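# Shelve colored bins on matching marked shelf spots

## Task

Move every bin on the table into the shelf position marked with that bin's color. Each bin must sit centered on its mark, open side facing outward, with all its parts still inside, and be pushed fully in past the shelf's front lip (tilt it if needed to clear the low board above). At the end no bin may still be tilted or raised by a gripper, and each must stay in place without the robot holding it.

## Robot and tools

Robot: two arms, left_arm and right_arm, each with a parallel two-finger gripper. Frame: one shared scene frame with its origin on the tabletop midway between the arms; +z is up, +x points out across the table, and left_arm sits on the +y side. The arm names do not describe sides of a camera image. Printed hand positions can be somewhat off, more so when an arm reaches far.

Gripper geometry: fingers extend along the gripper's +z axis and close along its x axis. The reported end_effector_position is the point between the pads; fingertips go 17.5 mm past it. A pure rotation pivots about that point. A flat block juts about 9 cm toward the gripper's -y side and rotates with it, so watch it near shelves and bins.

execute_actions(actions): a list of actions run one after another. Each action is a table of up to 15 rows; each row lasts one 1/30 s control step, and if fewer than 15 rows are given the final row is repeated to fill 15 steps. Every row is one flat list of 20 numbers covering both arms: left_arm x, y, z, qw, qx, qy, qz, then left_gripper position, force_limit, speed; then the same ten for right_arm/right_gripper. x, y, z are an absolute target position in metres and qw, qx, qy, qz an absolute target orientation (w first), both in the scene frame. The three gripper numbers are each in [-1, 1]. An empty list only returns state and images. Any target more than 0.6 m from the gripper's current position along any of its own axes gets the action refused for both arms; a malformed action, or a first action failing that check against the last reported state, refuses the whole call. Each step the commanded pose is clipped to within 70 mm and 16 degrees of the measured pose, so distant targets need several actions; position wins over orientation when both cannot be met. To keep an orientation, repeat your own chosen quaternion rather than the drifted reported one.

Gripper numbers: position +1 = fully open (50 mm), about -0.65 = pads meeting; send -1 to grasp, closing until blocked. force_limit maps -1/0/+1 to roughly 20/102/185 N per pad (actual grip up to about 17% more). speed maps -1/0/+1 to 20/85/150 mm/s of gap change. A new force_limit or speed only applies after the position number changes by at least 0.01. To leave a gripper unchanged, resend its previous three numbers; a 0 is a real command.

move(target, speed, blocking): target is one 20-number row as above (absolute poses in the scene frame plus gripper numbers, sent at the start). Each gripper travels a straight line toward its pose; both paths finish together in 0.5 to 10 s, being cut off at 10 s. speed is top path speed in m/s, 0.002 to 0.5 (default 0.25); rotation is capped at twice that in rad/s. Paths ignore obstacles and the other arm, and the hand may lag, stray or overshoot speed near full extension. blocking=false returns after 0.5 s while motion continues; until the end is reported, other moves and execute_actions are refused, so use wait or stop. Result adds a "move:" line with an ending (done, off_target, moving, held, fault) and limits (paced = target clipped; held = steps blocked, possibly followed by a fast catch-up), plus each gripper's distance from its target.

wait(seconds): 0 to 10 s, arms hold their last command; returns early when a running move ends. stop(): brakes a running move (needs room; fingers continue). zoom_image(camera, region): camera is cam_left_wrist or cam_right_wrist (both 672x504); region [x0, y0, x1, y1] in pixels from the top-left, at most 504x504. finished_scene(scene): ends the current scene, given its number, irreversibly, and reports success; only call once the bins stay placed without help.

Reading results: each call returns both arms' poses and velocities, "Hand target" lines (where the controller is heading), joint positions and torques, and gripper data. object_status: 0 moving, 1 blocked while opening, 2 blocked while closing (a grasp), 3 reached the commanded position or pads met (usually nothing held). Confirm a grasp by reading 2. position_measured converts to opening as (250 - position_measured) x 0.202 mm. A "pose unreachable" line means clearance checks altered that arm's command. MOTOR HOT warns of overheating; holding loads heats motors.

Suggested order: look with the cameras, grasp a bin, lift and carry it to its colored mark, tilt it to clear the low upper board, set it down level with the opening outward, push it behind the front lip, release, withdraw, then repeat for the next bin.

Avoid: arms stiff by default, so pushing even slightly past a firm contact can trigger a fault; a joint torque at its load limit (waist/shoulder 306, elbow 144, wrist joints 40.5 N m) or an external force of 144 N halts that arm for 10 s. Move slowly near contact. Do not let the arms collide, do not knock or drop anything off the table, and do not spill parts from bins. Brief tugs on held parts or pushes on loose objects may occur; keep grips secure. Leave no bin tilted or held at the end.

Each tool is called after ">>>" as name(argument=value, ...), one argument or row to a line, values as JSON.

## Session

I'll start by checking the current state.

>>> execute_actions(
  actions=[],
)

Scene clock: 0.00 s.
left_arm: end_effector_position=(+0.1840, +0.8513, +0.2091) position_measured=3 object_status=3 end_effector_quat_wxyz=(-0.049, +0.809, -0.532, +0.246) end_effector_velocity=(+0.000, -0.000, +0.000) end_effector_angular_velocity=(+0.001, -0.000, -0.000) | right_arm: end_effector_position=(+0.4248, +0.1719, +0.2108) position_measured=3 object_status=3 end_effector_quat_wxyz=(-0.075, +0.815, -0.261, +0.512) end_effector_velocity=(+0.000, +0.000, -0.000) end_effector_angular_velocity=(-0.000, -0.001, +0.001)
Joint positions: left_arm=[ 1.413 -0.286  2.383 -0.552  1.17  -1.993] | right_arm=[ 1.598  0.639  1.515 -1.142  1.336 -2.148]
Joint velocities: left_arm=[-0.    -0.001  0.    -0.     0.    -0.   ] | right_arm=[-0.     0.     0.    -0.001 -0.001  0.   ]
Joint torques (N m, as the joint torque sensors report them, + toward a larger angle): no reading
Hand target (left_arm): +0.184, +0.851, +0.209; -0.049, +0.809, -0.532, +0.246
Hand target (right_arm): +0.425, +0.172, +0.211; -0.075, +0.815, -0.261, +0.512

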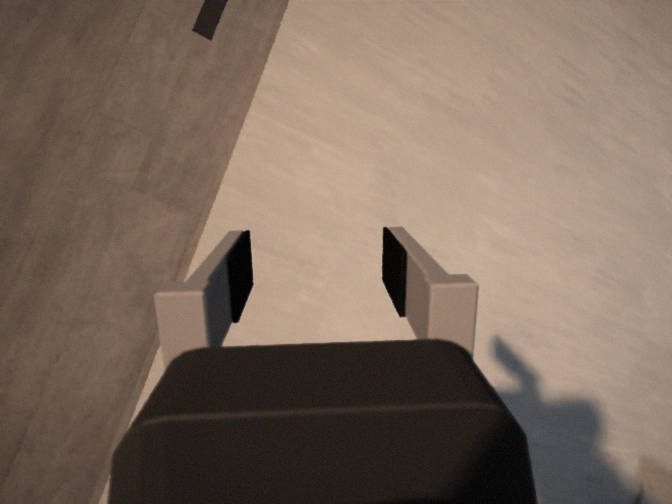

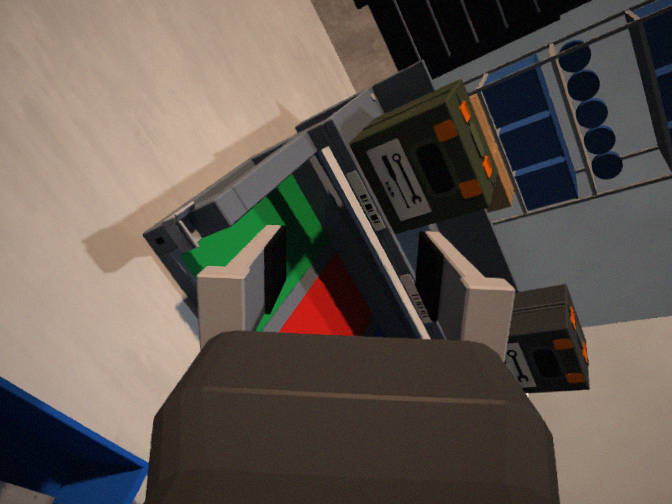

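>>> move(
  target=[0.2,0.55,0.6,-0.183,0.683,-0.683,0.183,1,0,0, 0.25,-0.1,0.6,-0.183,0.683,-0.683,0.183,1,0,0],
  speed=0.3,
)

Scene clock: 11.83 s.
left_arm: end_effector_position=(+0.2003, +0.5515, +0.5997) position_measured=3 object_status=3 end_effector_quat_wxyz=(-0.183, +0.683, -0.683, +0.182) end_effector_velocity=(-0.002, -0.001, -0.000) end_effector_angular_velocity=(+0.005, -0.008, +0.003) | right_arm: end_effector_position=(+0.2502, -0.1004, +0.5998) position_measured=3 object_status=3 end_effector_quat_wxyz=(-0.183, +0.683, -0.683, +0.183) end_effector_velocity=(-0.001, -0.001, +0.001) end_effector_angular_velocity=(+0.002, +0.002, +0.000)
Joint positions: left_arm=[-1.141 -0.793  1.874  0.515  1.844 -4.196] | right_arm=[ 1.662 -0.026  1.456 -0.524  1.658 -1.701]
Joint velocities: left_arm=[-0.081 -0.004  0.004  0.031  0.037 -0.063] | right_arm=[-0.    -0.002 -0.     0.002  0.001 -0.   ]
Joint torques (N m, as the joint torque sensors report them, + toward a larger angle): left_arm=[  4.31  39.54 -42.97   3.8   -0.31   0.28] | right_arm=[  1.62 -40.76 -42.02   2.56  -0.07   0.24]
Hand target (left_arm): +0.200, +0.551, +0.600; -0.184, +0.683, -0.683, +0.182
Hand target (right_arm): +0.250, -0.100, +0.600; -0.183, +0.683, -0.683, +0.183
Off the commanded pose (left_arm): 0.002 m, 0 deg.
Off the commanded pose (right_arm): 0.001 m, 0 deg.
move: done

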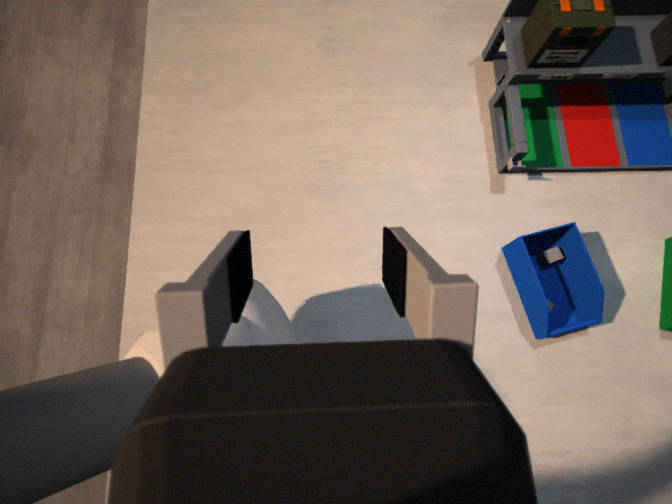

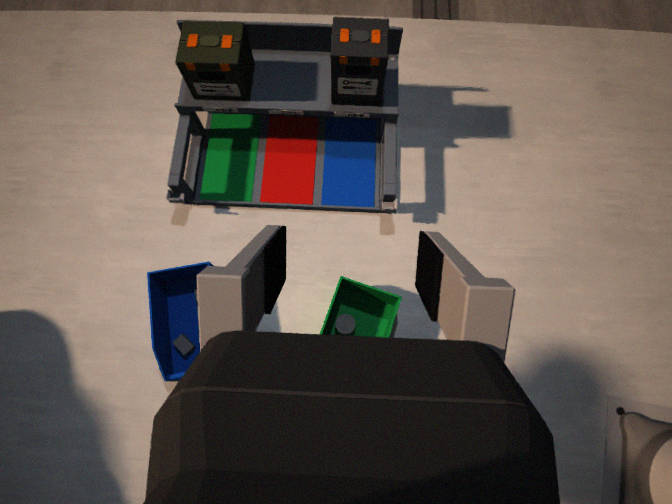

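>>> move(
  target=[0.25,0.35,0.6,-0.183,0.683,-0.683,0.183,1,0,0, 0.0,-0.1,0.65,-0.183,0.683,-0.683,0.183,1,0,0],
  speed=0.3,
)

Scene clock: 22.57 s.
left_arm: end_effector_position=(+0.2500, +0.3502, +0.6002) position_measured=3 object_status=3 end_effector_quat_wxyz=(-0.183, +0.683, -0.683, +0.183) end_effector_velocity=(+0.000, -0.000, +0.000) end_effector_angular_velocity=(+0.001, -0.001, +0.000) | right_arm: end_effector_position=(+0.0003, -0.1005, +0.6499) position_measured=3 object_status=3 end_effector_quat_wxyz=(-0.182, +0.683, -0.683, +0.183) end_effector_velocity=(-0.001, +0.000, +0.000) end_effector_angular_velocity=(+0.000, -0.000, -0.000)
Joint positions: left_arm=[-1.204 -0.474  1.779  0.508  1.676 -4.36 ] | right_arm=[ 2.103  0.077  1.259 -0.526  1.959 -1.365]
Joint velocities: left_arm=[ 0.     0.001 -0.     0.001 -0.     0.   ] | right_arm=[ 0.001  0.001 -0.001 -0.     0.001  0.001]
Joint torques (N m, as the joint torque sensors report them, + toward a larger angle): left_arm=[  3.34   7.56 -44.61   4.78  -0.18   0.23] | right_arm=[  1.21 -51.87 -40.14   2.46   0.43  -0.04]
Hand target (left_arm): +0.250, +0.350, +0.600; -0.183, +0.683, -0.683, +0.183
Hand target (right_arm): +0.000, -0.100, +0.650; -0.182, +0.683, -0.683, +0.183
Off the commanded pose (left_arm): 0.000 m, 0 deg.
Off the commanded pose (right_arm): 0.001 m, 0 deg.
move: done

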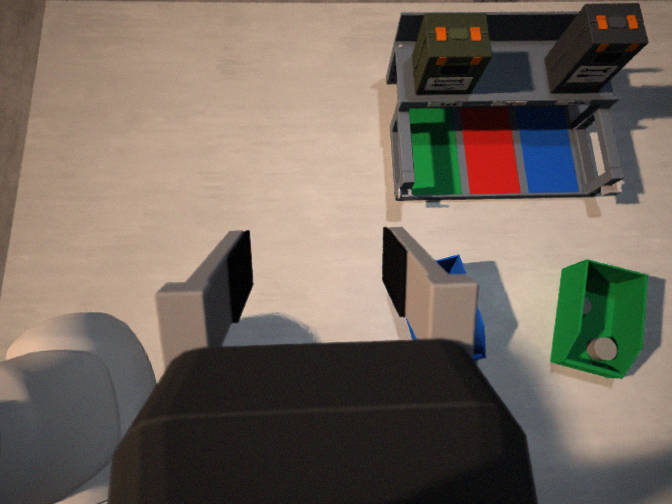

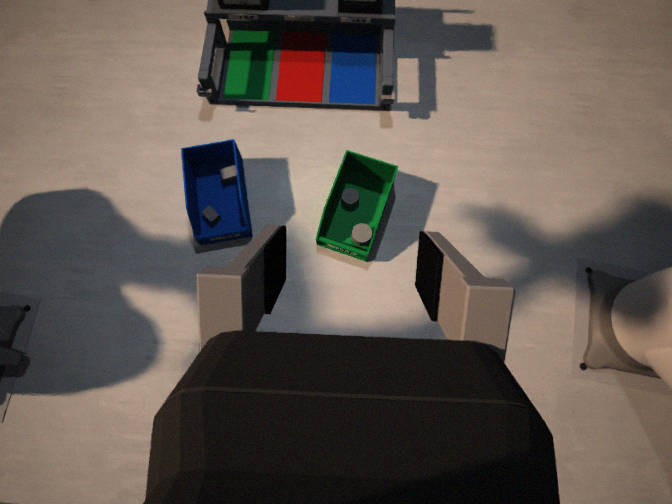

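>>> zoom_image(
  camera="cam_right_wrist",
  region=[160, 0, 440, 280],
)

>>> zoom_image(
  camera="cam_left_wrist",
  region=[370, 0, 672, 230],
)

Region (160, 0, 440, 280) of cam_right_wrist's 672x504 image, scaled by 1.800, with more detail than that image has.

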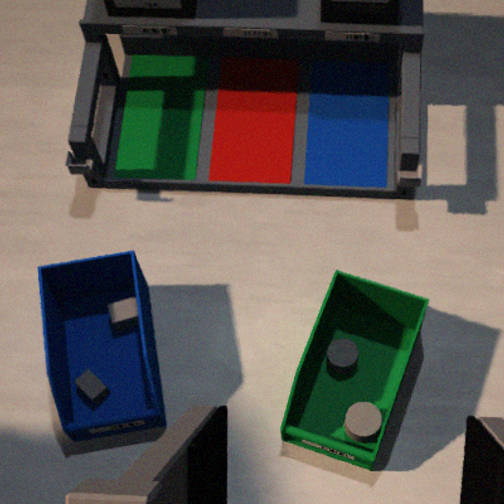

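Region (370, 0, 672, 230) of cam_left_wrist's 672x504 image, scaled by 1.669, with more detail than that image has; it fills the top 384 rows of this view, and the rest is white.

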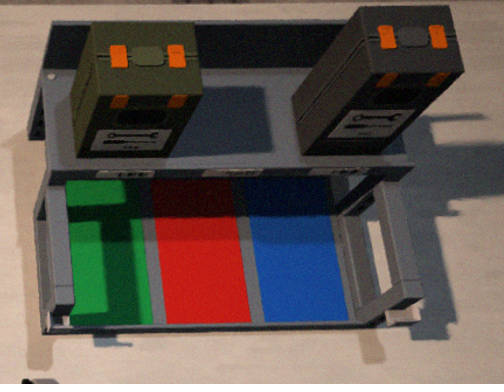

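>>> move(
  target=[0.58,0.36,0.13,0,0,-0.707,0.707,1,0,0, 0.19,0.0,0.32,-0.0923,0.701,-0.701,0.0923,1,0,0],
  speed=0.3,
)

Scene clock: 68.40 s.
left_arm: end_effector_position=(+0.5793, +0.3654, +0.1323) position_measured=3 object_status=3 end_effector_quat_wxyz=(+0.008, -0.022, +0.720, -0.694) end_effector_velocity=(-0.000, -0.001, -0.000) end_effector_angular_velocity=(+0.000, +0.001, -0.001) | right_arm: end_effector_position=(+0.1896, +0.0007, +0.3203) position_measured=3 object_status=3 end_effector_quat_wxyz=(-0.093, +0.701, -0.701, +0.092) end_effector_velocity=(+0.000, -0.000, -0.000) end_effector_angular_velocity=(-0.000, -0.000, +0.000)
Joint positions: left_arm=[ 0.188  0.672  2.091 -1.523  1.55  -0.398] | right_arm=[ 1.658  0.165  1.689 -0.274  1.277 -1.565]
Joint velocities: left_arm=[-0.001  0.001  0.     0.     0.     0.   ] | right_arm=[-0. -0.  0. -0. -0. -0.]
Joint torques (N m, as the joint torque sensors report them, + toward a larger angle): left_arm=[  2.4  -64.99 -19.13  -1.28   3.26   0.04] | right_arm=[  1.54 -59.97 -39.88   3.55   0.11   0.04]
Hand target (left_arm): +0.579, +0.365, +0.132; +0.008, -0.022, +0.720, -0.694
Hand target (right_arm): +0.190, +0.001, +0.320; -0.093, +0.701, -0.701, +0.092
Off the commanded pose (left_arm): 0.006 m, 3 deg.
Off the commanded pose (right_arm): 0.001 m, 0 deg.
FORCE FAULT: contact force on the left arm reached its limit, and that arm stopped for 10 seconds. The contact can be on any part of that arm, not only on its tool. That time counts as 19 of the actions that you can send in this scene. That arm's remaining commands of this call were not run. That arm holds still and accepts commands again. Move the arm away from the contact; if what it grips holds it there, let go first. Pushing or pulling that hard again can fault the arm again.
move: fault (left_arm); limits=paced

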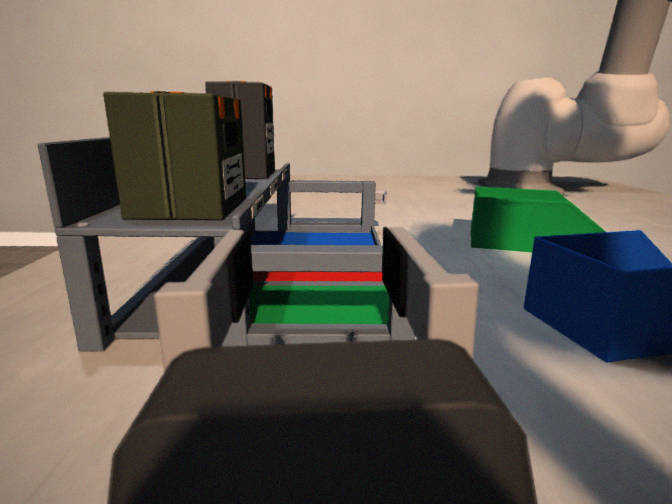

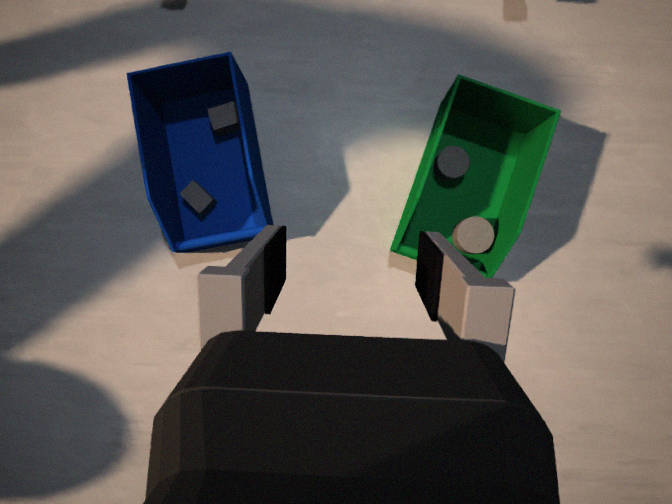

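>>> zoom_image(
  camera="cam_left_wrist",
  region=[30, 130, 420, 380],
)

Region (30, 130, 420, 380) of cam_left_wrist's 672x504 image, scaled by 1.292, with more detail than that image has; it fills the top 323 rows of this view, and the rest is white.

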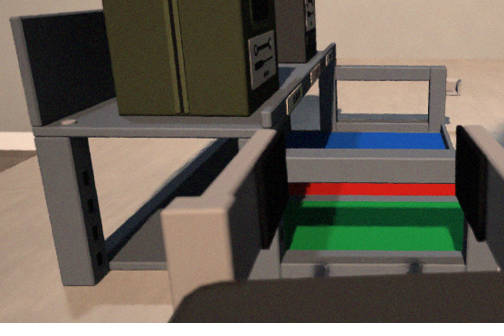

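>>> move(
  target=[0.62,0.40,0.11,0,0,-0.809,0.588,1,0,0, 0.28,0.0,0.14,-0.4156,0.572,-0.572,0.4156,1,0,0],
  speed=0.2,
)

Scene clock: 88.57 s.
left_arm: end_effector_position=(+0.6199, +0.3999, +0.1099) position_measured=3 object_status=3 end_effector_quat_wxyz=(-0.000, -0.000, +0.809, -0.588) end_effector_velocity=(-0.000, -0.001, -0.001) end_effector_angular_velocity=(-0.000, +0.002, -0.001) | right_arm: end_effector_position=(+0.2803, -0.0002, +0.1397) position_measured=3 object_status=3 end_effector_quat_wxyz=(-0.416, +0.572, -0.572, +0.415) end_effector_velocity=(+0.000, +0.001, +0.001) end_effector_angular_velocity=(+0.001, -0.002, +0.002)
Joint positions: left_arm=[ 0.223  0.619  1.976 -1.31   1.361 -0.556] | right_arm=[ 1.818  0.568  1.985 -1.323  1.357 -0.601]
Joint velocities: left_arm=[-0.001  0.002 -0.    -0.    -0.    -0.   ] | right_arm=[-0.     0.     0.    -0.003  0.001  0.001]
Joint torques (N m, as the joint torque sensors report them, + toward a larger angle): left_arm=[  2.19 -81.83 -19.32  -1.53   2.84   0.  ] | right_arm=[  2.13 -76.73 -19.58  -0.67   2.57   0.16]
Hand target (left_arm): +0.620, +0.400, +0.110; -0.000, -0.000, +0.809, -0.588
Hand target (right_arm): +0.280, -0.000, +0.140; -0.416, +0.572, -0.572, +0.416
Off the commanded pose (left_arm): 0.000 m, 0 deg.
Off the commanded pose (right_arm): 0.000 m, 0 deg.
move: done

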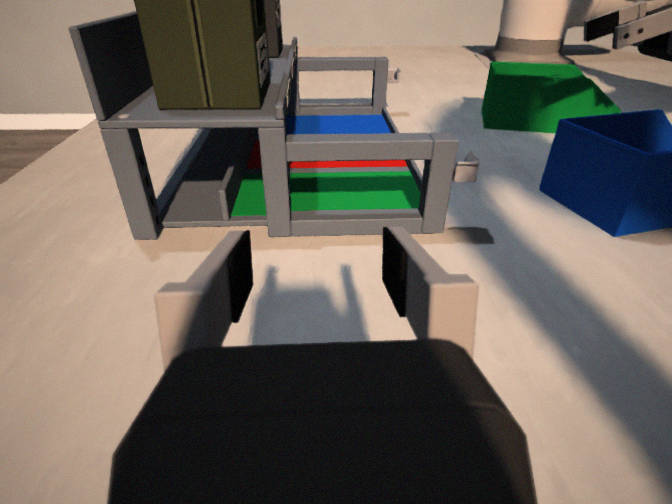

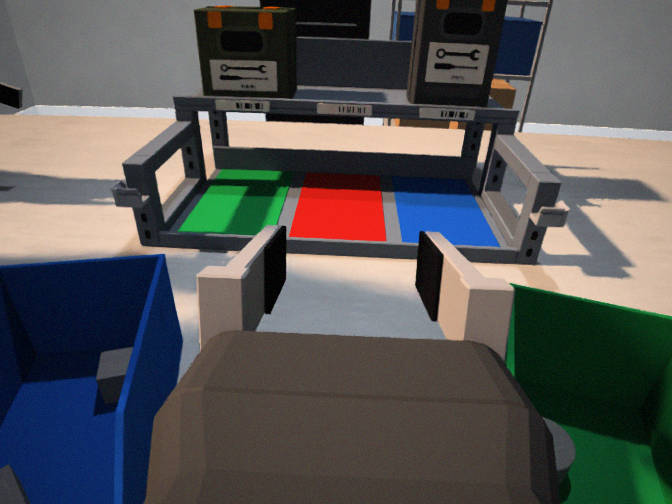

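>>> zoom_image(
  camera="cam_left_wrist",
  region=[180, 30, 500, 250],
)

>>> zoom_image(
  camera="cam_right_wrist",
  region=[100, 80, 360, 270],
)

>>> zoom_image(
  camera="cam_right_wrist",
  region=[330, 80, 590, 270],
)

Region (180, 30, 500, 250) of cam_left_wrist's 672x504 image, scaled by 1.575, with more detail than that image has; it fills the top 346 rows of this view, and the rest is white.

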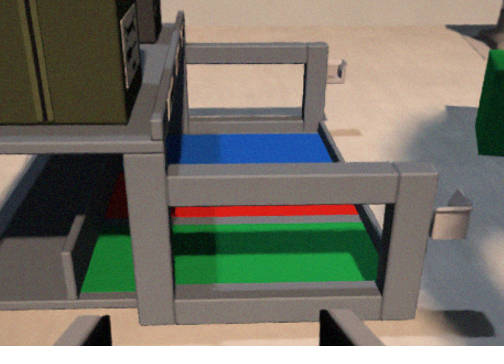

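Region (100, 80, 360, 270) of cam_right_wrist's 672x504 image, scaled by 1.938, with more detail than that image has; it fills the top 368 rows of this view, and the rest is white.

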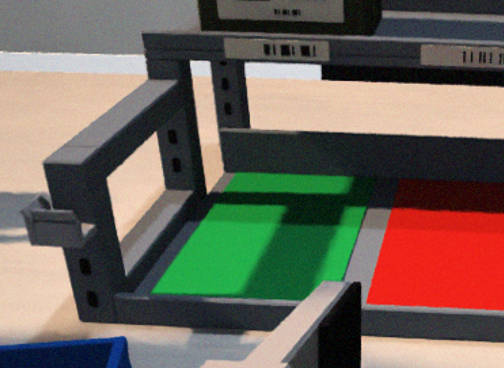

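Region (330, 80, 590, 270) of cam_right_wrist's 672x504 image, scaled by 1.938, with more detail than that image has; it fills the top 368 rows of this view, and the rest is white.

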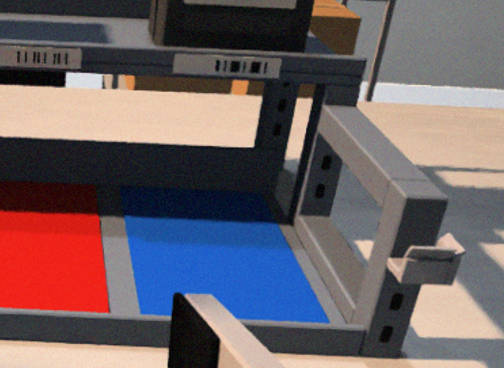

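>>> move(
  target=[0.62,0.40,0.11,0,0,-0.809,0.588,1,0,0, 0.236,-0.159,0.125,-0.1272,0.5738,-0.7898,0.175,1,0,0],
  speed=0.25,
)

Scene clock: 126.10 s.
left_arm: end_effector_position=(+0.6200, +0.4000, +0.1100) position_measured=3 object_status=3 end_effector_quat_wxyz=(+0.000, -0.000, +0.809, -0.588) end_effector_velocity=(-0.001, -0.000, +0.000) end_effector_angular_velocity=(+0.000, -0.000, -0.001) | right_arm: end_effector_position=(+0.2359, -0.1586, +0.1251) position_measured=3 object_status=3 end_effector_quat_wxyz=(+0.128, -0.574, +0.790, -0.175) end_effector_velocity=(-0.000, -0.001, -0.000) end_effector_angular_velocity=(-0.001, +0.003, -0.001)
Joint positions: left_arm=[ 0.223  0.619  1.976 -1.31   1.361 -0.556] | right_arm=[ 1.631  0.178  2.123 -0.513  1.003 -1.041]
Joint velocities: left_arm=[-0.    -0.001  0.     0.001  0.001  0.   ] | right_arm=[-0.001 -0.     0.001  0.003  0.001 -0.002]
Joint torques (N m, as the joint torque sensors report them, + toward a larger angle): left_arm=[  5.25 -81.26 -20.91  -1.46   2.55  -0.21] | right_arm=[  1.16 -50.82 -29.09   2.16   0.8    0.02]
Hand target (left_arm): +0.620, +0.400, +0.110; +0.000, +0.000, +0.809, -0.588
Hand target (right_arm): +0.236, -0.159, +0.125; +0.128, -0.573, +0.790, -0.175
Off the commanded pose (left_arm): 0.000 m, 0 deg.
Off the commanded pose (right_arm): 0.000 m, 0 deg.
move: done

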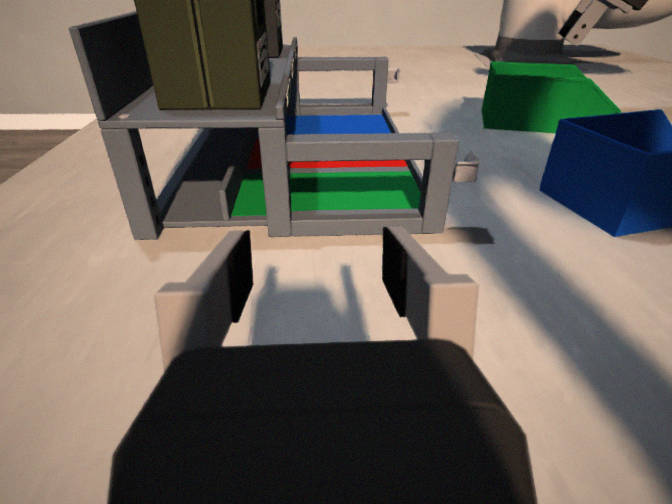

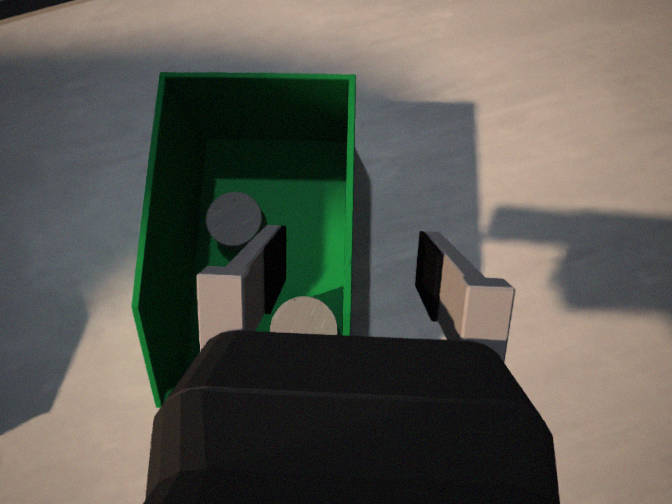

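>>> execute_actions(
  actions=[
    [[0.62,0.40,0.11,0,0,-0.809,0.588,1,0,0, 0.2535,-0.163,0.11,-0.1272,0.5738,-0.7898,0.175,0.3,0,0]],
    [[0.62,0.40,0.11,0,0,-0.809,0.588,1,0,0, 0.2535,-0.163,0.085,-0.1272,0.5738,-0.7898,0.175,0.3,0,0]],
    [[0.62,0.40,0.11,0,0,-0.809,0.588,1,0,0, 0.2535,-0.163,0.062,-0.1272,0.5738,-0.7898,0.175,0.3,0,0]],
  ],
)

Scene clock: 136.00 s.
left_arm: end_effector_position=(+0.6200, +0.4000, +0.1100) position_measured=3 object_status=3 end_effector_quat_wxyz=(-0.000, +0.000, +0.809, -0.588) end_effector_velocity=(+0.000, +0.000, +0.001) end_effector_angular_velocity=(+0.000, -0.001, +0.000) | right_arm: end_effector_position=(+0.2535, -0.1630, +0.0620) position_measured=107 object_status=3 end_effector_quat_wxyz=(+0.127, -0.574, +0.790, -0.175) end_effector_velocity=(-0.000, -0.000, -0.000) end_effector_angular_velocity=(-0.000, +0.000, -0.000)
Joint positions: left_arm=[ 0.223  0.619  1.976 -1.31   1.361 -0.556] | right_arm=[ 1.597  0.26   2.174 -0.571  0.877 -0.983]
Joint velocities: left_arm=[ 0.    -0.001  0.     0.    -0.    -0.   ] | right_arm=[-0.     0.     0.     0.001 -0.     0.   ]
Joint torques (N m, as the joint torque sensors report them, + toward a larger angle): left_arm=[  3.7  -81.47 -19.65  -1.53   2.82   0.08] | right_arm=[  1.01 -53.89 -24.9    1.96   0.96   0.05]
Hand target (left_arm): +0.620, +0.400, +0.110; -0.000, +0.000, +0.809, -0.588
Hand target (right_arm): +0.254, -0.163, +0.062; +0.127, -0.574, +0.790, -0.175
Off the commanded pose (left_arm): 0.000 m, 0 deg.
Off the commanded pose (right_arm): 0.000 m, 0 deg.

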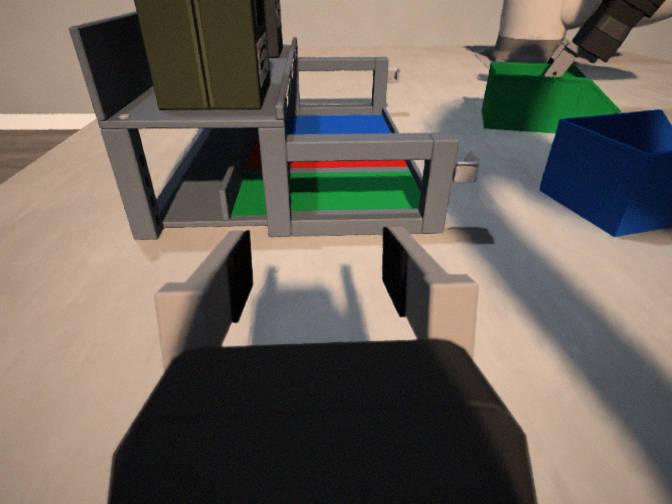

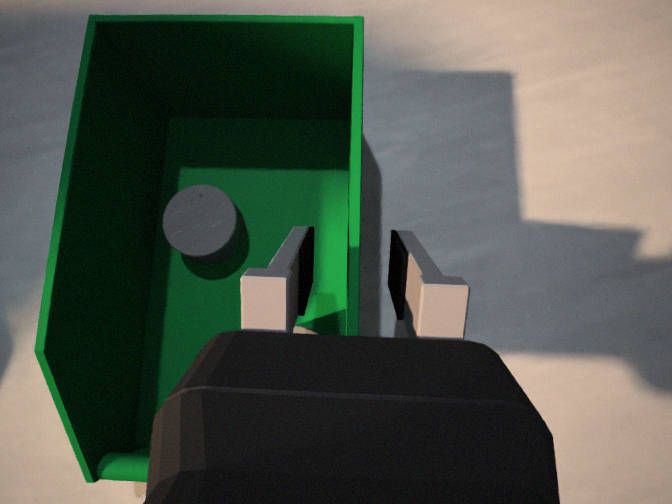

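>>> zoom_image(
  camera="cam_left_wrist",
  region=[470, 0, 672, 150],
)

Region (470, 0, 672, 150) of cam_left_wrist's 672x504 image, scaled by 2.495, with more detail than that image has; it fills the top 374 rows of this view, and the rest is white.

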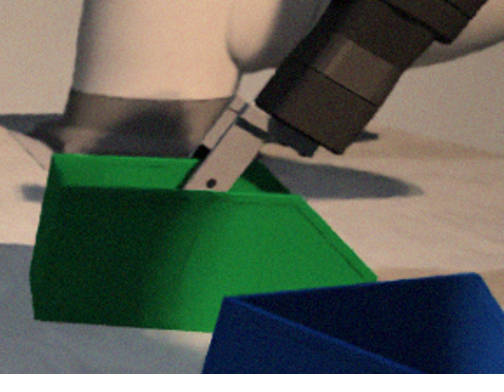

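>>> execute_actions(
  actions=[
    [[0.62,0.40,0.11,0,0,-0.809,0.588,1,0,0, 0.2535,-0.1635,0.057,-0.1272,0.5738,-0.7898,0.175,0.3,0,0]],
    [[0.62,0.40,0.11,0,0,-0.809,0.588,1,0,0, 0.2535,-0.1635,0.057,-0.1272,0.5738,-0.7898,0.175,-1,0.3,-0.3]],
    [[0.62,0.40,0.11,0,0,-0.809,0.588,1,0,0, 0.2535,-0.1635,0.057,-0.1272,0.5738,-0.7898,0.175,-1,0.3,-0.3]],
  ],
)

Scene clock: 142.53 s.
left_arm: end_effector_position=(+0.6200, +0.4000, +0.1100) position_measured=3 object_status=3 end_effector_quat_wxyz=(+0.000, +0.000, +0.809, -0.588) end_effector_velocity=(+0.000, -0.000, +0.000) end_effector_angular_velocity=(-0.001, +0.000, -0.000) | right_arm: end_effector_position=(+0.2535, -0.1635, +0.0570) position_measured=240 object_status=2 end_effector_quat_wxyz=(+0.127, -0.574, +0.790, -0.175) end_effector_velocity=(-0.000, +0.000, -0.000) end_effector_angular_velocity=(+0.001, +0.001, -0.001)
Joint positions: left_arm=[ 0.223  0.619  1.976 -1.31   1.361 -0.556] | right_arm=[ 1.597  0.267  2.178 -0.576  0.867 -0.976]
Joint velocities: left_arm=[-0.001  0.     0.    -0.001  0.     0.   ] | right_arm=[-0.     0.    -0.     0.001 -0.     0.   ]
Joint torques (N m, as the joint torque sensors report them, + toward a larger angle): left_arm=[  3.65 -81.56 -20.84  -1.3    2.78   0.08] | right_arm=[  2.81 -51.73 -23.29   2.37   0.74  -0.19]
Hand target (left_arm): +0.620, +0.400, +0.110; -0.000, +0.000, +0.809, -0.588
Hand target (right_arm): +0.254, -0.164, +0.057; +0.127, -0.574, +0.790, -0.175
Off the commanded pose (left_arm): 0.000 m, 0 deg.
Off the commanded pose (right_arm): 0.000 m, 0 deg.

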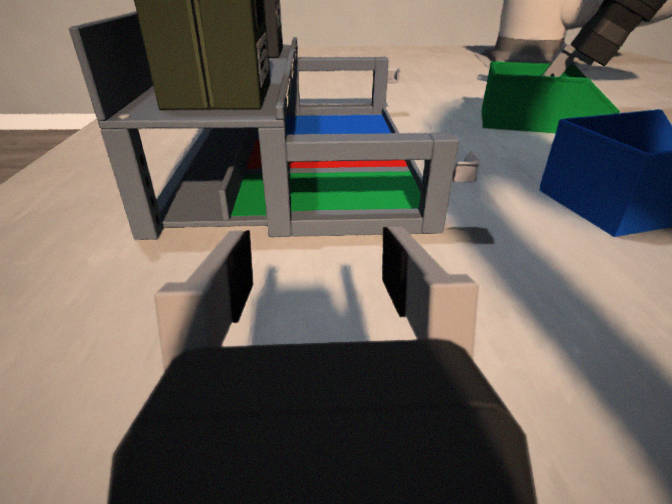

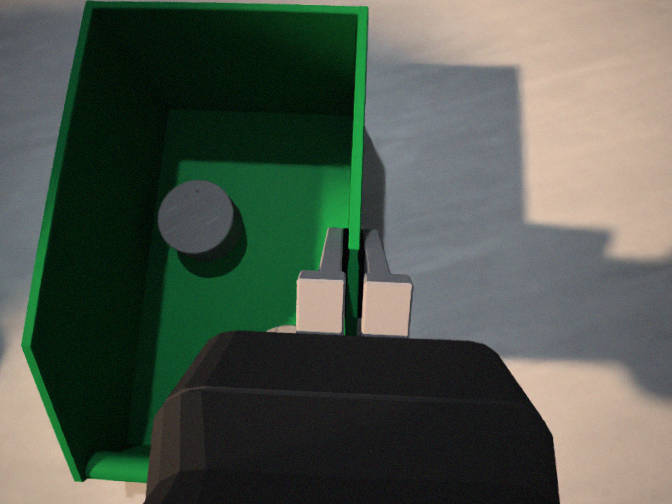

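>>> move(
  target=[0.62,0.40,0.11,0,0,-0.809,0.588,1,0,0, 0.27,-0.15,0.165,-0.1272,0.5738,-0.7898,0.175,-1,0.3,-0.3],
  speed=0.15,
)

>>> move(
  target=[0.62,0.40,0.11,0,0,-0.809,0.588,1,0,0, 0.51,0.06,0.165,-0.153,0.6903,-0.6903,0.153,-1,0.3,-0.3],
  speed=0.2,
)

Scene clock: 154.67 s.
left_arm: end_effector_position=(+0.6200, +0.4000, +0.1100) position_measured=3 object_status=3 end_effector_quat_wxyz=(+0.000, +0.000, +0.809, -0.588) end_effector_velocity=(+0.000, -0.000, +0.001) end_effector_angular_velocity=(-0.001, -0.001, +0.001) | right_arm: end_effector_position=(+0.2699, -0.1501, +0.1649) position_measured=240 object_status=2 end_effector_quat_wxyz=(+0.127, -0.574, +0.790, -0.175) end_effector_velocity=(+0.000, +0.001, +0.001) end_effector_angular_velocity=(+0.001, +0.000, +0.000)
Joint positions: left_arm=[ 0.223  0.619  1.976 -1.31   1.361 -0.556] | right_arm=[ 1.57   0.146  2.07  -0.501  1.054 -1.14 ]
Joint velocities: left_arm=[-0.    -0.001 -0.    -0.001  0.    -0.   ] | right_arm=[-0.    -0.001 -0.002  0.001  0.001 -0.001]
Joint torques (N m, as the joint torque sensors report them, + toward a larger angle): left_arm=[  4.21 -80.08 -20.08  -1.52   2.66   0.27] | right_arm=[  1.35 -51.82 -34.42   1.79   0.55   0.09]
Hand target (left_arm): +0.620, +0.400, +0.110; -0.000, +0.000, +0.809, -0.588
Hand target (right_arm): +0.270, -0.150, +0.165; +0.127, -0.574, +0.790, -0.175
Off the commanded pose (left_arm): 0.000 m, 0 deg.
Off the commanded pose (right_arm): 0.000 m, 0 deg.
move: done

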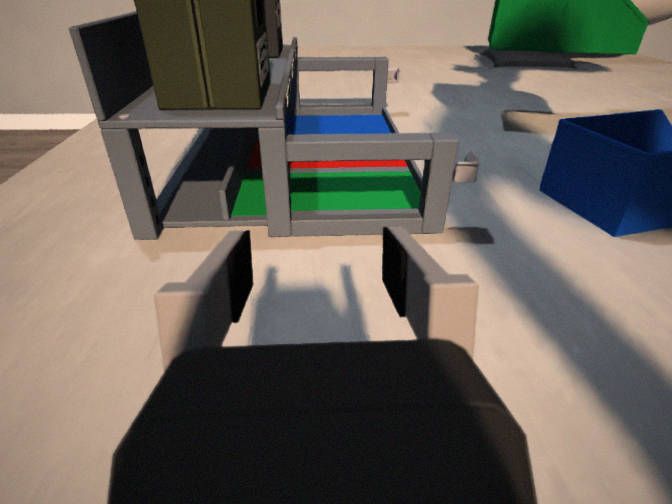

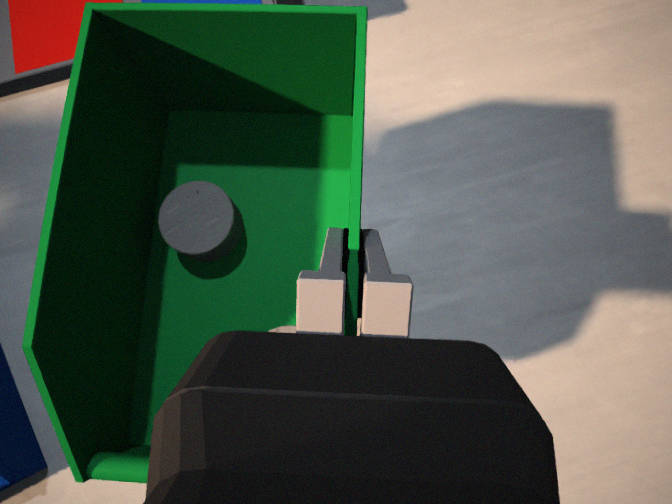

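Scene clock: 156.67 s.
left_arm: end_effector_position=(+0.6200, +0.4000, +0.1100) position_measured=3 object_status=3 end_effector_quat_wxyz=(+0.000, +0.000, +0.809, -0.588) end_effector_velocity=(-0.000, -0.001, +0.000) end_effector_angular_velocity=(-0.000, -0.001, -0.002) | right_arm: end_effector_position=(+0.5098, +0.0605, +0.1655) position_measured=240 object_status=2 end_effector_quat_wxyz=(-0.153, +0.690, -0.690, +0.153) end_effector_velocity=(+0.000, -0.001, -0.000) end_effector_angular_velocity=(-0.003, +0.001, -0.002)
Joint positions: left_arm=[ 0.223  0.619  1.976 -1.31   1.361 -0.556] | right_arm=[ 1.299  0.451  1.644 -0.504  0.917 -1.719]
Joint velocities: left_arm=[-0.002 -0.001 -0.     0.     0.     0.   ] | right_arm=[-0.     0.001 -0.001  0.001  0.003 -0.001]
Joint torques (N m, as the joint torque sensors report them, + toward a larger angle): left_arm=[  1.34 -78.53 -20.56  -1.53   2.78   0.06] | right_arm=[  1.81 -88.8  -38.37   2.14  -0.48   0.08]
Hand target (left_arm): +0.620, +0.400, +0.110; -0.000, +0.000, +0.809, -0.588
Hand target (right_arm): +0.510, +0.060, +0.166; -0.153, +0.690, -0.690, +0.153
Off the commanded pose (left_arm): 0.000 m, 0 deg.
Off the commanded pose (right_arm): 0.001 m, 0 deg.
move: done

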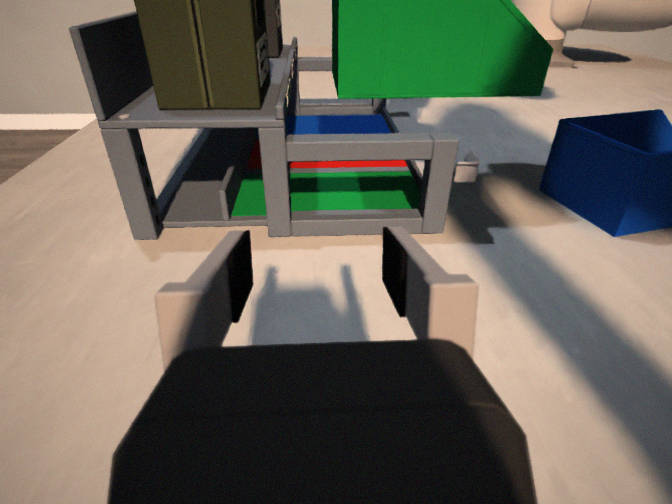

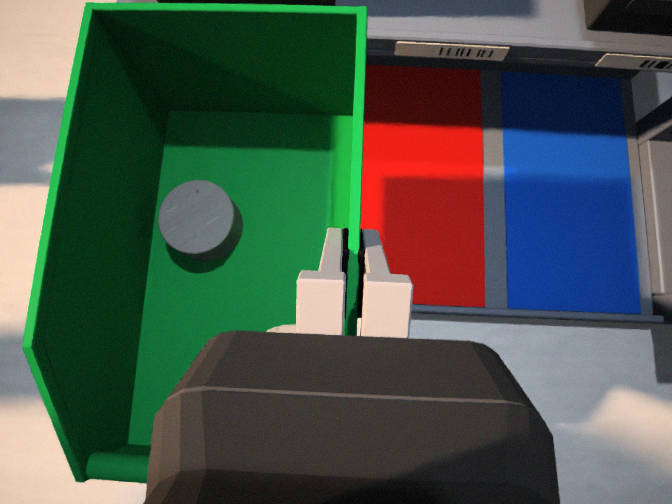

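>>> move(
  target=[0.62,0.40,0.11,0,0,-0.809,0.588,1,0,0, 0.52,0.071,0.155,-0.1106,0.6984,-0.6984,0.1106,-1,0.3,-0.3],
  speed=0.1,
)

>>> move(
  target=[0.62,0.40,0.11,0,0,-0.809,0.588,1,0,0, 0.52,0.071,0.105,-0.1106,0.6984,-0.6984,0.1106,-1,0.3,-0.3],
  speed=0.06,
)

Scene clock: 177.80 s.
left_arm: end_effector_position=(+0.6200, +0.4000, +0.1100) position_measured=3 object_status=3 end_effector_quat_wxyz=(-0.000, +0.000, +0.809, -0.588) end_effector_velocity=(-0.000, -0.001, +0.001) end_effector_angular_velocity=(-0.000, -0.001, -0.001) | right_arm: end_effector_position=(+0.5200, +0.0711, +0.1551) position_measured=240 object_status=2 end_effector_quat_wxyz=(-0.111, +0.698, -0.698, +0.111) end_effector_velocity=(+0.000, -0.001, -0.001) end_effector_angular_velocity=(-0.002, +0.001, +0.000)
Joint positions: left_arm=[ 0.223  0.619  1.976 -1.31   1.361 -0.556] | right_arm=[ 1.254  0.485  1.579 -0.342  0.958 -1.867]
Joint velocities: left_arm=[-0.001 -0.001 -0.    -0.     0.     0.   ] | right_arm=[-0.001  0.     0.001  0.001  0.001 -0.002]
Joint torques (N m, as the joint torque sensors report them, + toward a larger angle): left_arm=[  2.58 -84.06 -19.93  -1.63   2.98  -0.26] | right_arm=[  1.09 -92.53 -38.97   3.19  -0.46  -0.04]
Hand target (left_arm): +0.620, +0.400, +0.110; -0.000, +0.000, +0.809, -0.588
Hand target (right_arm): +0.520, +0.071, +0.155; -0.111, +0.698, -0.698, +0.111
Off the commanded pose (left_arm): 0.000 m, 0 deg.
Off the commanded pose (right_arm): 0.000 m, 0 deg.
move: done

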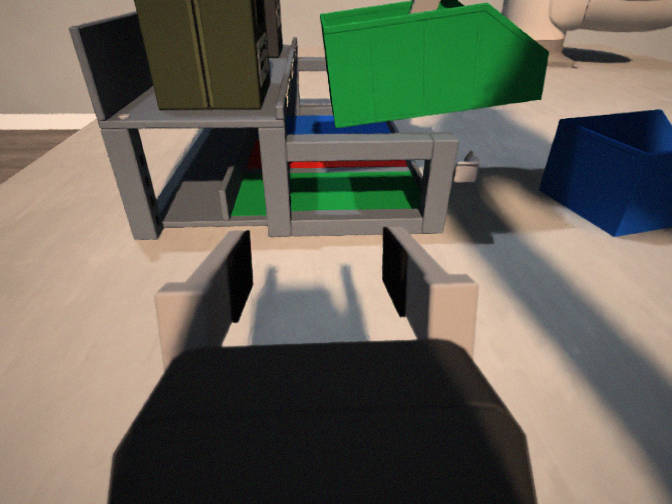

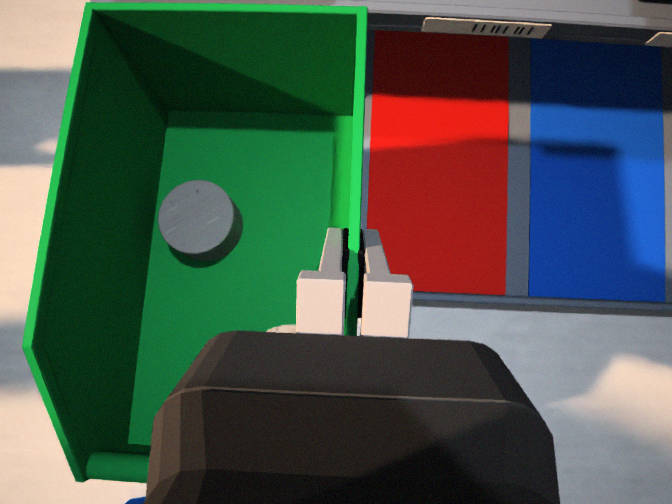

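Scene clock: 178.93 s.
left_arm: end_effector_position=(+0.6200, +0.4000, +0.1100) position_measured=3 object_status=3 end_effector_quat_wxyz=(-0.000, +0.000, +0.809, -0.588) end_effector_velocity=(+0.000, +0.000, -0.000) end_effector_angular_velocity=(+0.000, +0.000, +0.000) | right_arm: end_effector_position=(+0.5200, +0.0710, +0.1050) position_measured=240 object_status=2 end_effector_quat_wxyz=(-0.111, +0.698, -0.698, +0.111) end_effector_velocity=(-0.000, -0.000, -0.000) end_effector_angular_velocity=(-0.000, -0.000, +0.000)
Joint positions: left_arm=[ 0.223  0.619  1.976 -1.31   1.361 -0.556] | right_arm=[ 1.254  0.526  1.616 -0.363  0.884 -1.833]
Joint velocities: left_arm=[0.001 0.    0.    0.    0.    0.   ] | right_arm=[ 0.     0.     0.001 -0.    -0.001  0.   ]
Joint torques (N m, as the joint torque sensors report them, + toward a larger angle): left_arm=[  3.52 -81.99 -19.86  -1.68   2.93   0.11] | right_arm=[  0.79 -93.58 -37.22   2.69  -0.45   0.19]
Hand target (left_arm): +0.620, +0.400, +0.110; -0.000, +0.000, +0.809, -0.588
Hand target (right_arm): +0.520, +0.071, +0.105; -0.111, +0.698, -0.698, +0.111
Off the commanded pose (left_arm): 0.000 m, 0 deg.
Off the commanded pose (right_arm): 0.000 m, 0 deg.
move: done

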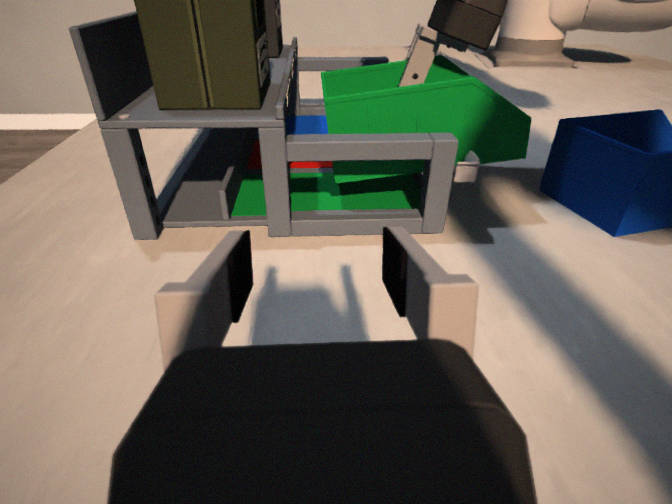

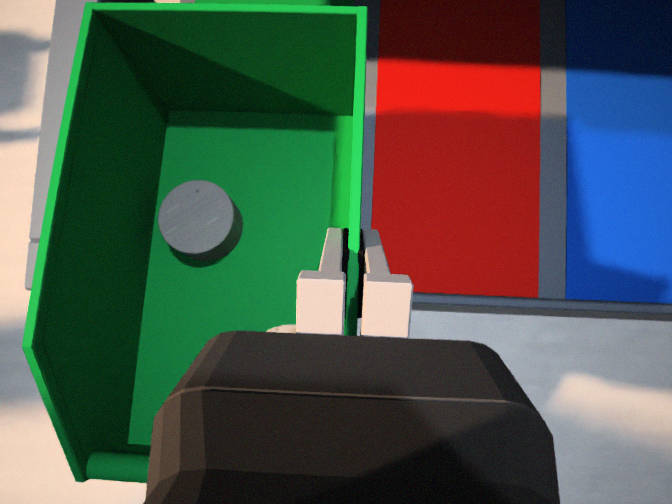

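>>> move(
  target=[0.62,0.40,0.11,0,0,-0.809,0.588,1,0,0, 0.54,0.071,0.083,-0.1106,0.6984,-0.6984,0.1106,-1,0.3,-0.3],
  speed=0.05,
)

>>> zoom_image(
  camera="cam_left_wrist",
  region=[200, 50, 520, 250],
)

Scene clock: 188.20 s.
left_arm: end_effector_position=(+0.6200, +0.4000, +0.1100) position_measured=3 object_status=3 end_effector_quat_wxyz=(-0.000, +0.000, +0.809, -0.588) end_effector_velocity=(-0.000, -0.001, +0.000) end_effector_angular_velocity=(-0.000, -0.000, -0.001) | right_arm: end_effector_position=(+0.5400, +0.0711, +0.0831) position_measured=240 object_status=2 end_effector_quat_wxyz=(-0.111, +0.698, -0.698, +0.111) end_effector_velocity=(+0.001, +0.001, +0.001) end_effector_angular_velocity=(+0.002, -0.001, -0.000)
Joint positions: left_arm=[ 0.223  0.619  1.976 -1.31   1.361 -0.556] | right_arm=[ 1.232  0.557  1.611 -0.368  0.854 -1.844]
Joint velocities: left_arm=[-0.001 -0.     0.    -0.001  0.     0.   ] | right_arm=[-0.    -0.    -0.001 -0.    -0.001  0.   ]
Joint torques (N m, as the joint torque sensors report them, + toward a larger angle): left_arm=[  3.6  -80.78 -20.02  -1.26   2.57  -0.2 ] | right_arm=[  1.23 -95.5  -36.71   2.83  -0.46   0.09]
Hand target (left_arm): +0.620, +0.400, +0.110; -0.000, +0.000, +0.809, -0.588
Hand target (right_arm): +0.540, +0.071, +0.083; -0.111, +0.698, -0.698, +0.111
Off the commanded pose (left_arm): 0.000 m, 0 deg.
Off the commanded pose (right_arm): 0.000 m, 0 deg.
move: done

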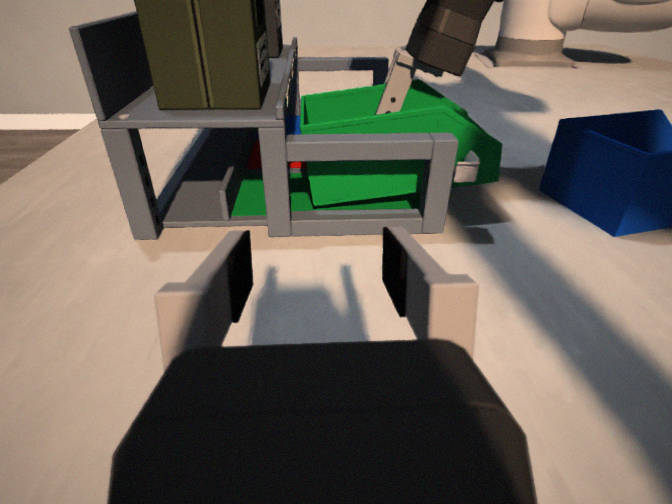

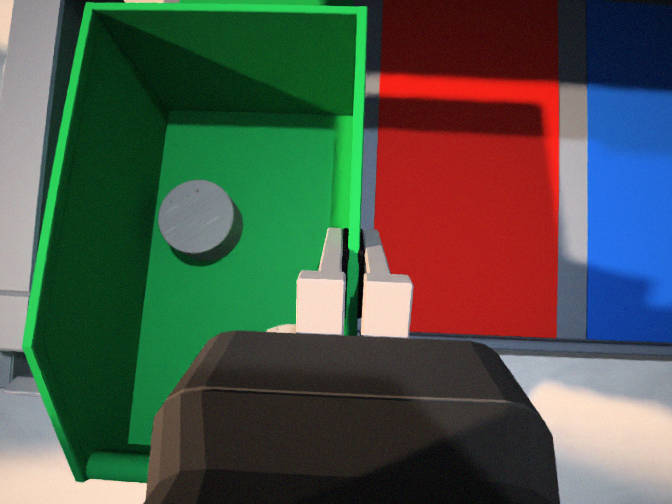

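Region (200, 50, 520, 250) of cam_left_wrist's 672x504 image, scaled by 1.575, with more detail than that image has; it fills the top 315 rows of this view, and the rest is white.

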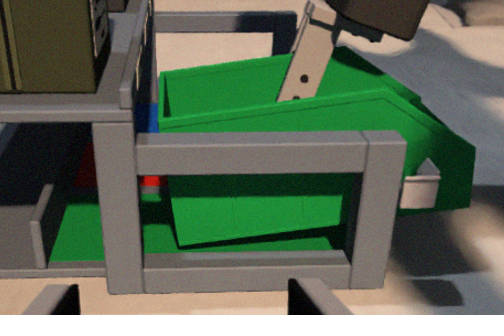

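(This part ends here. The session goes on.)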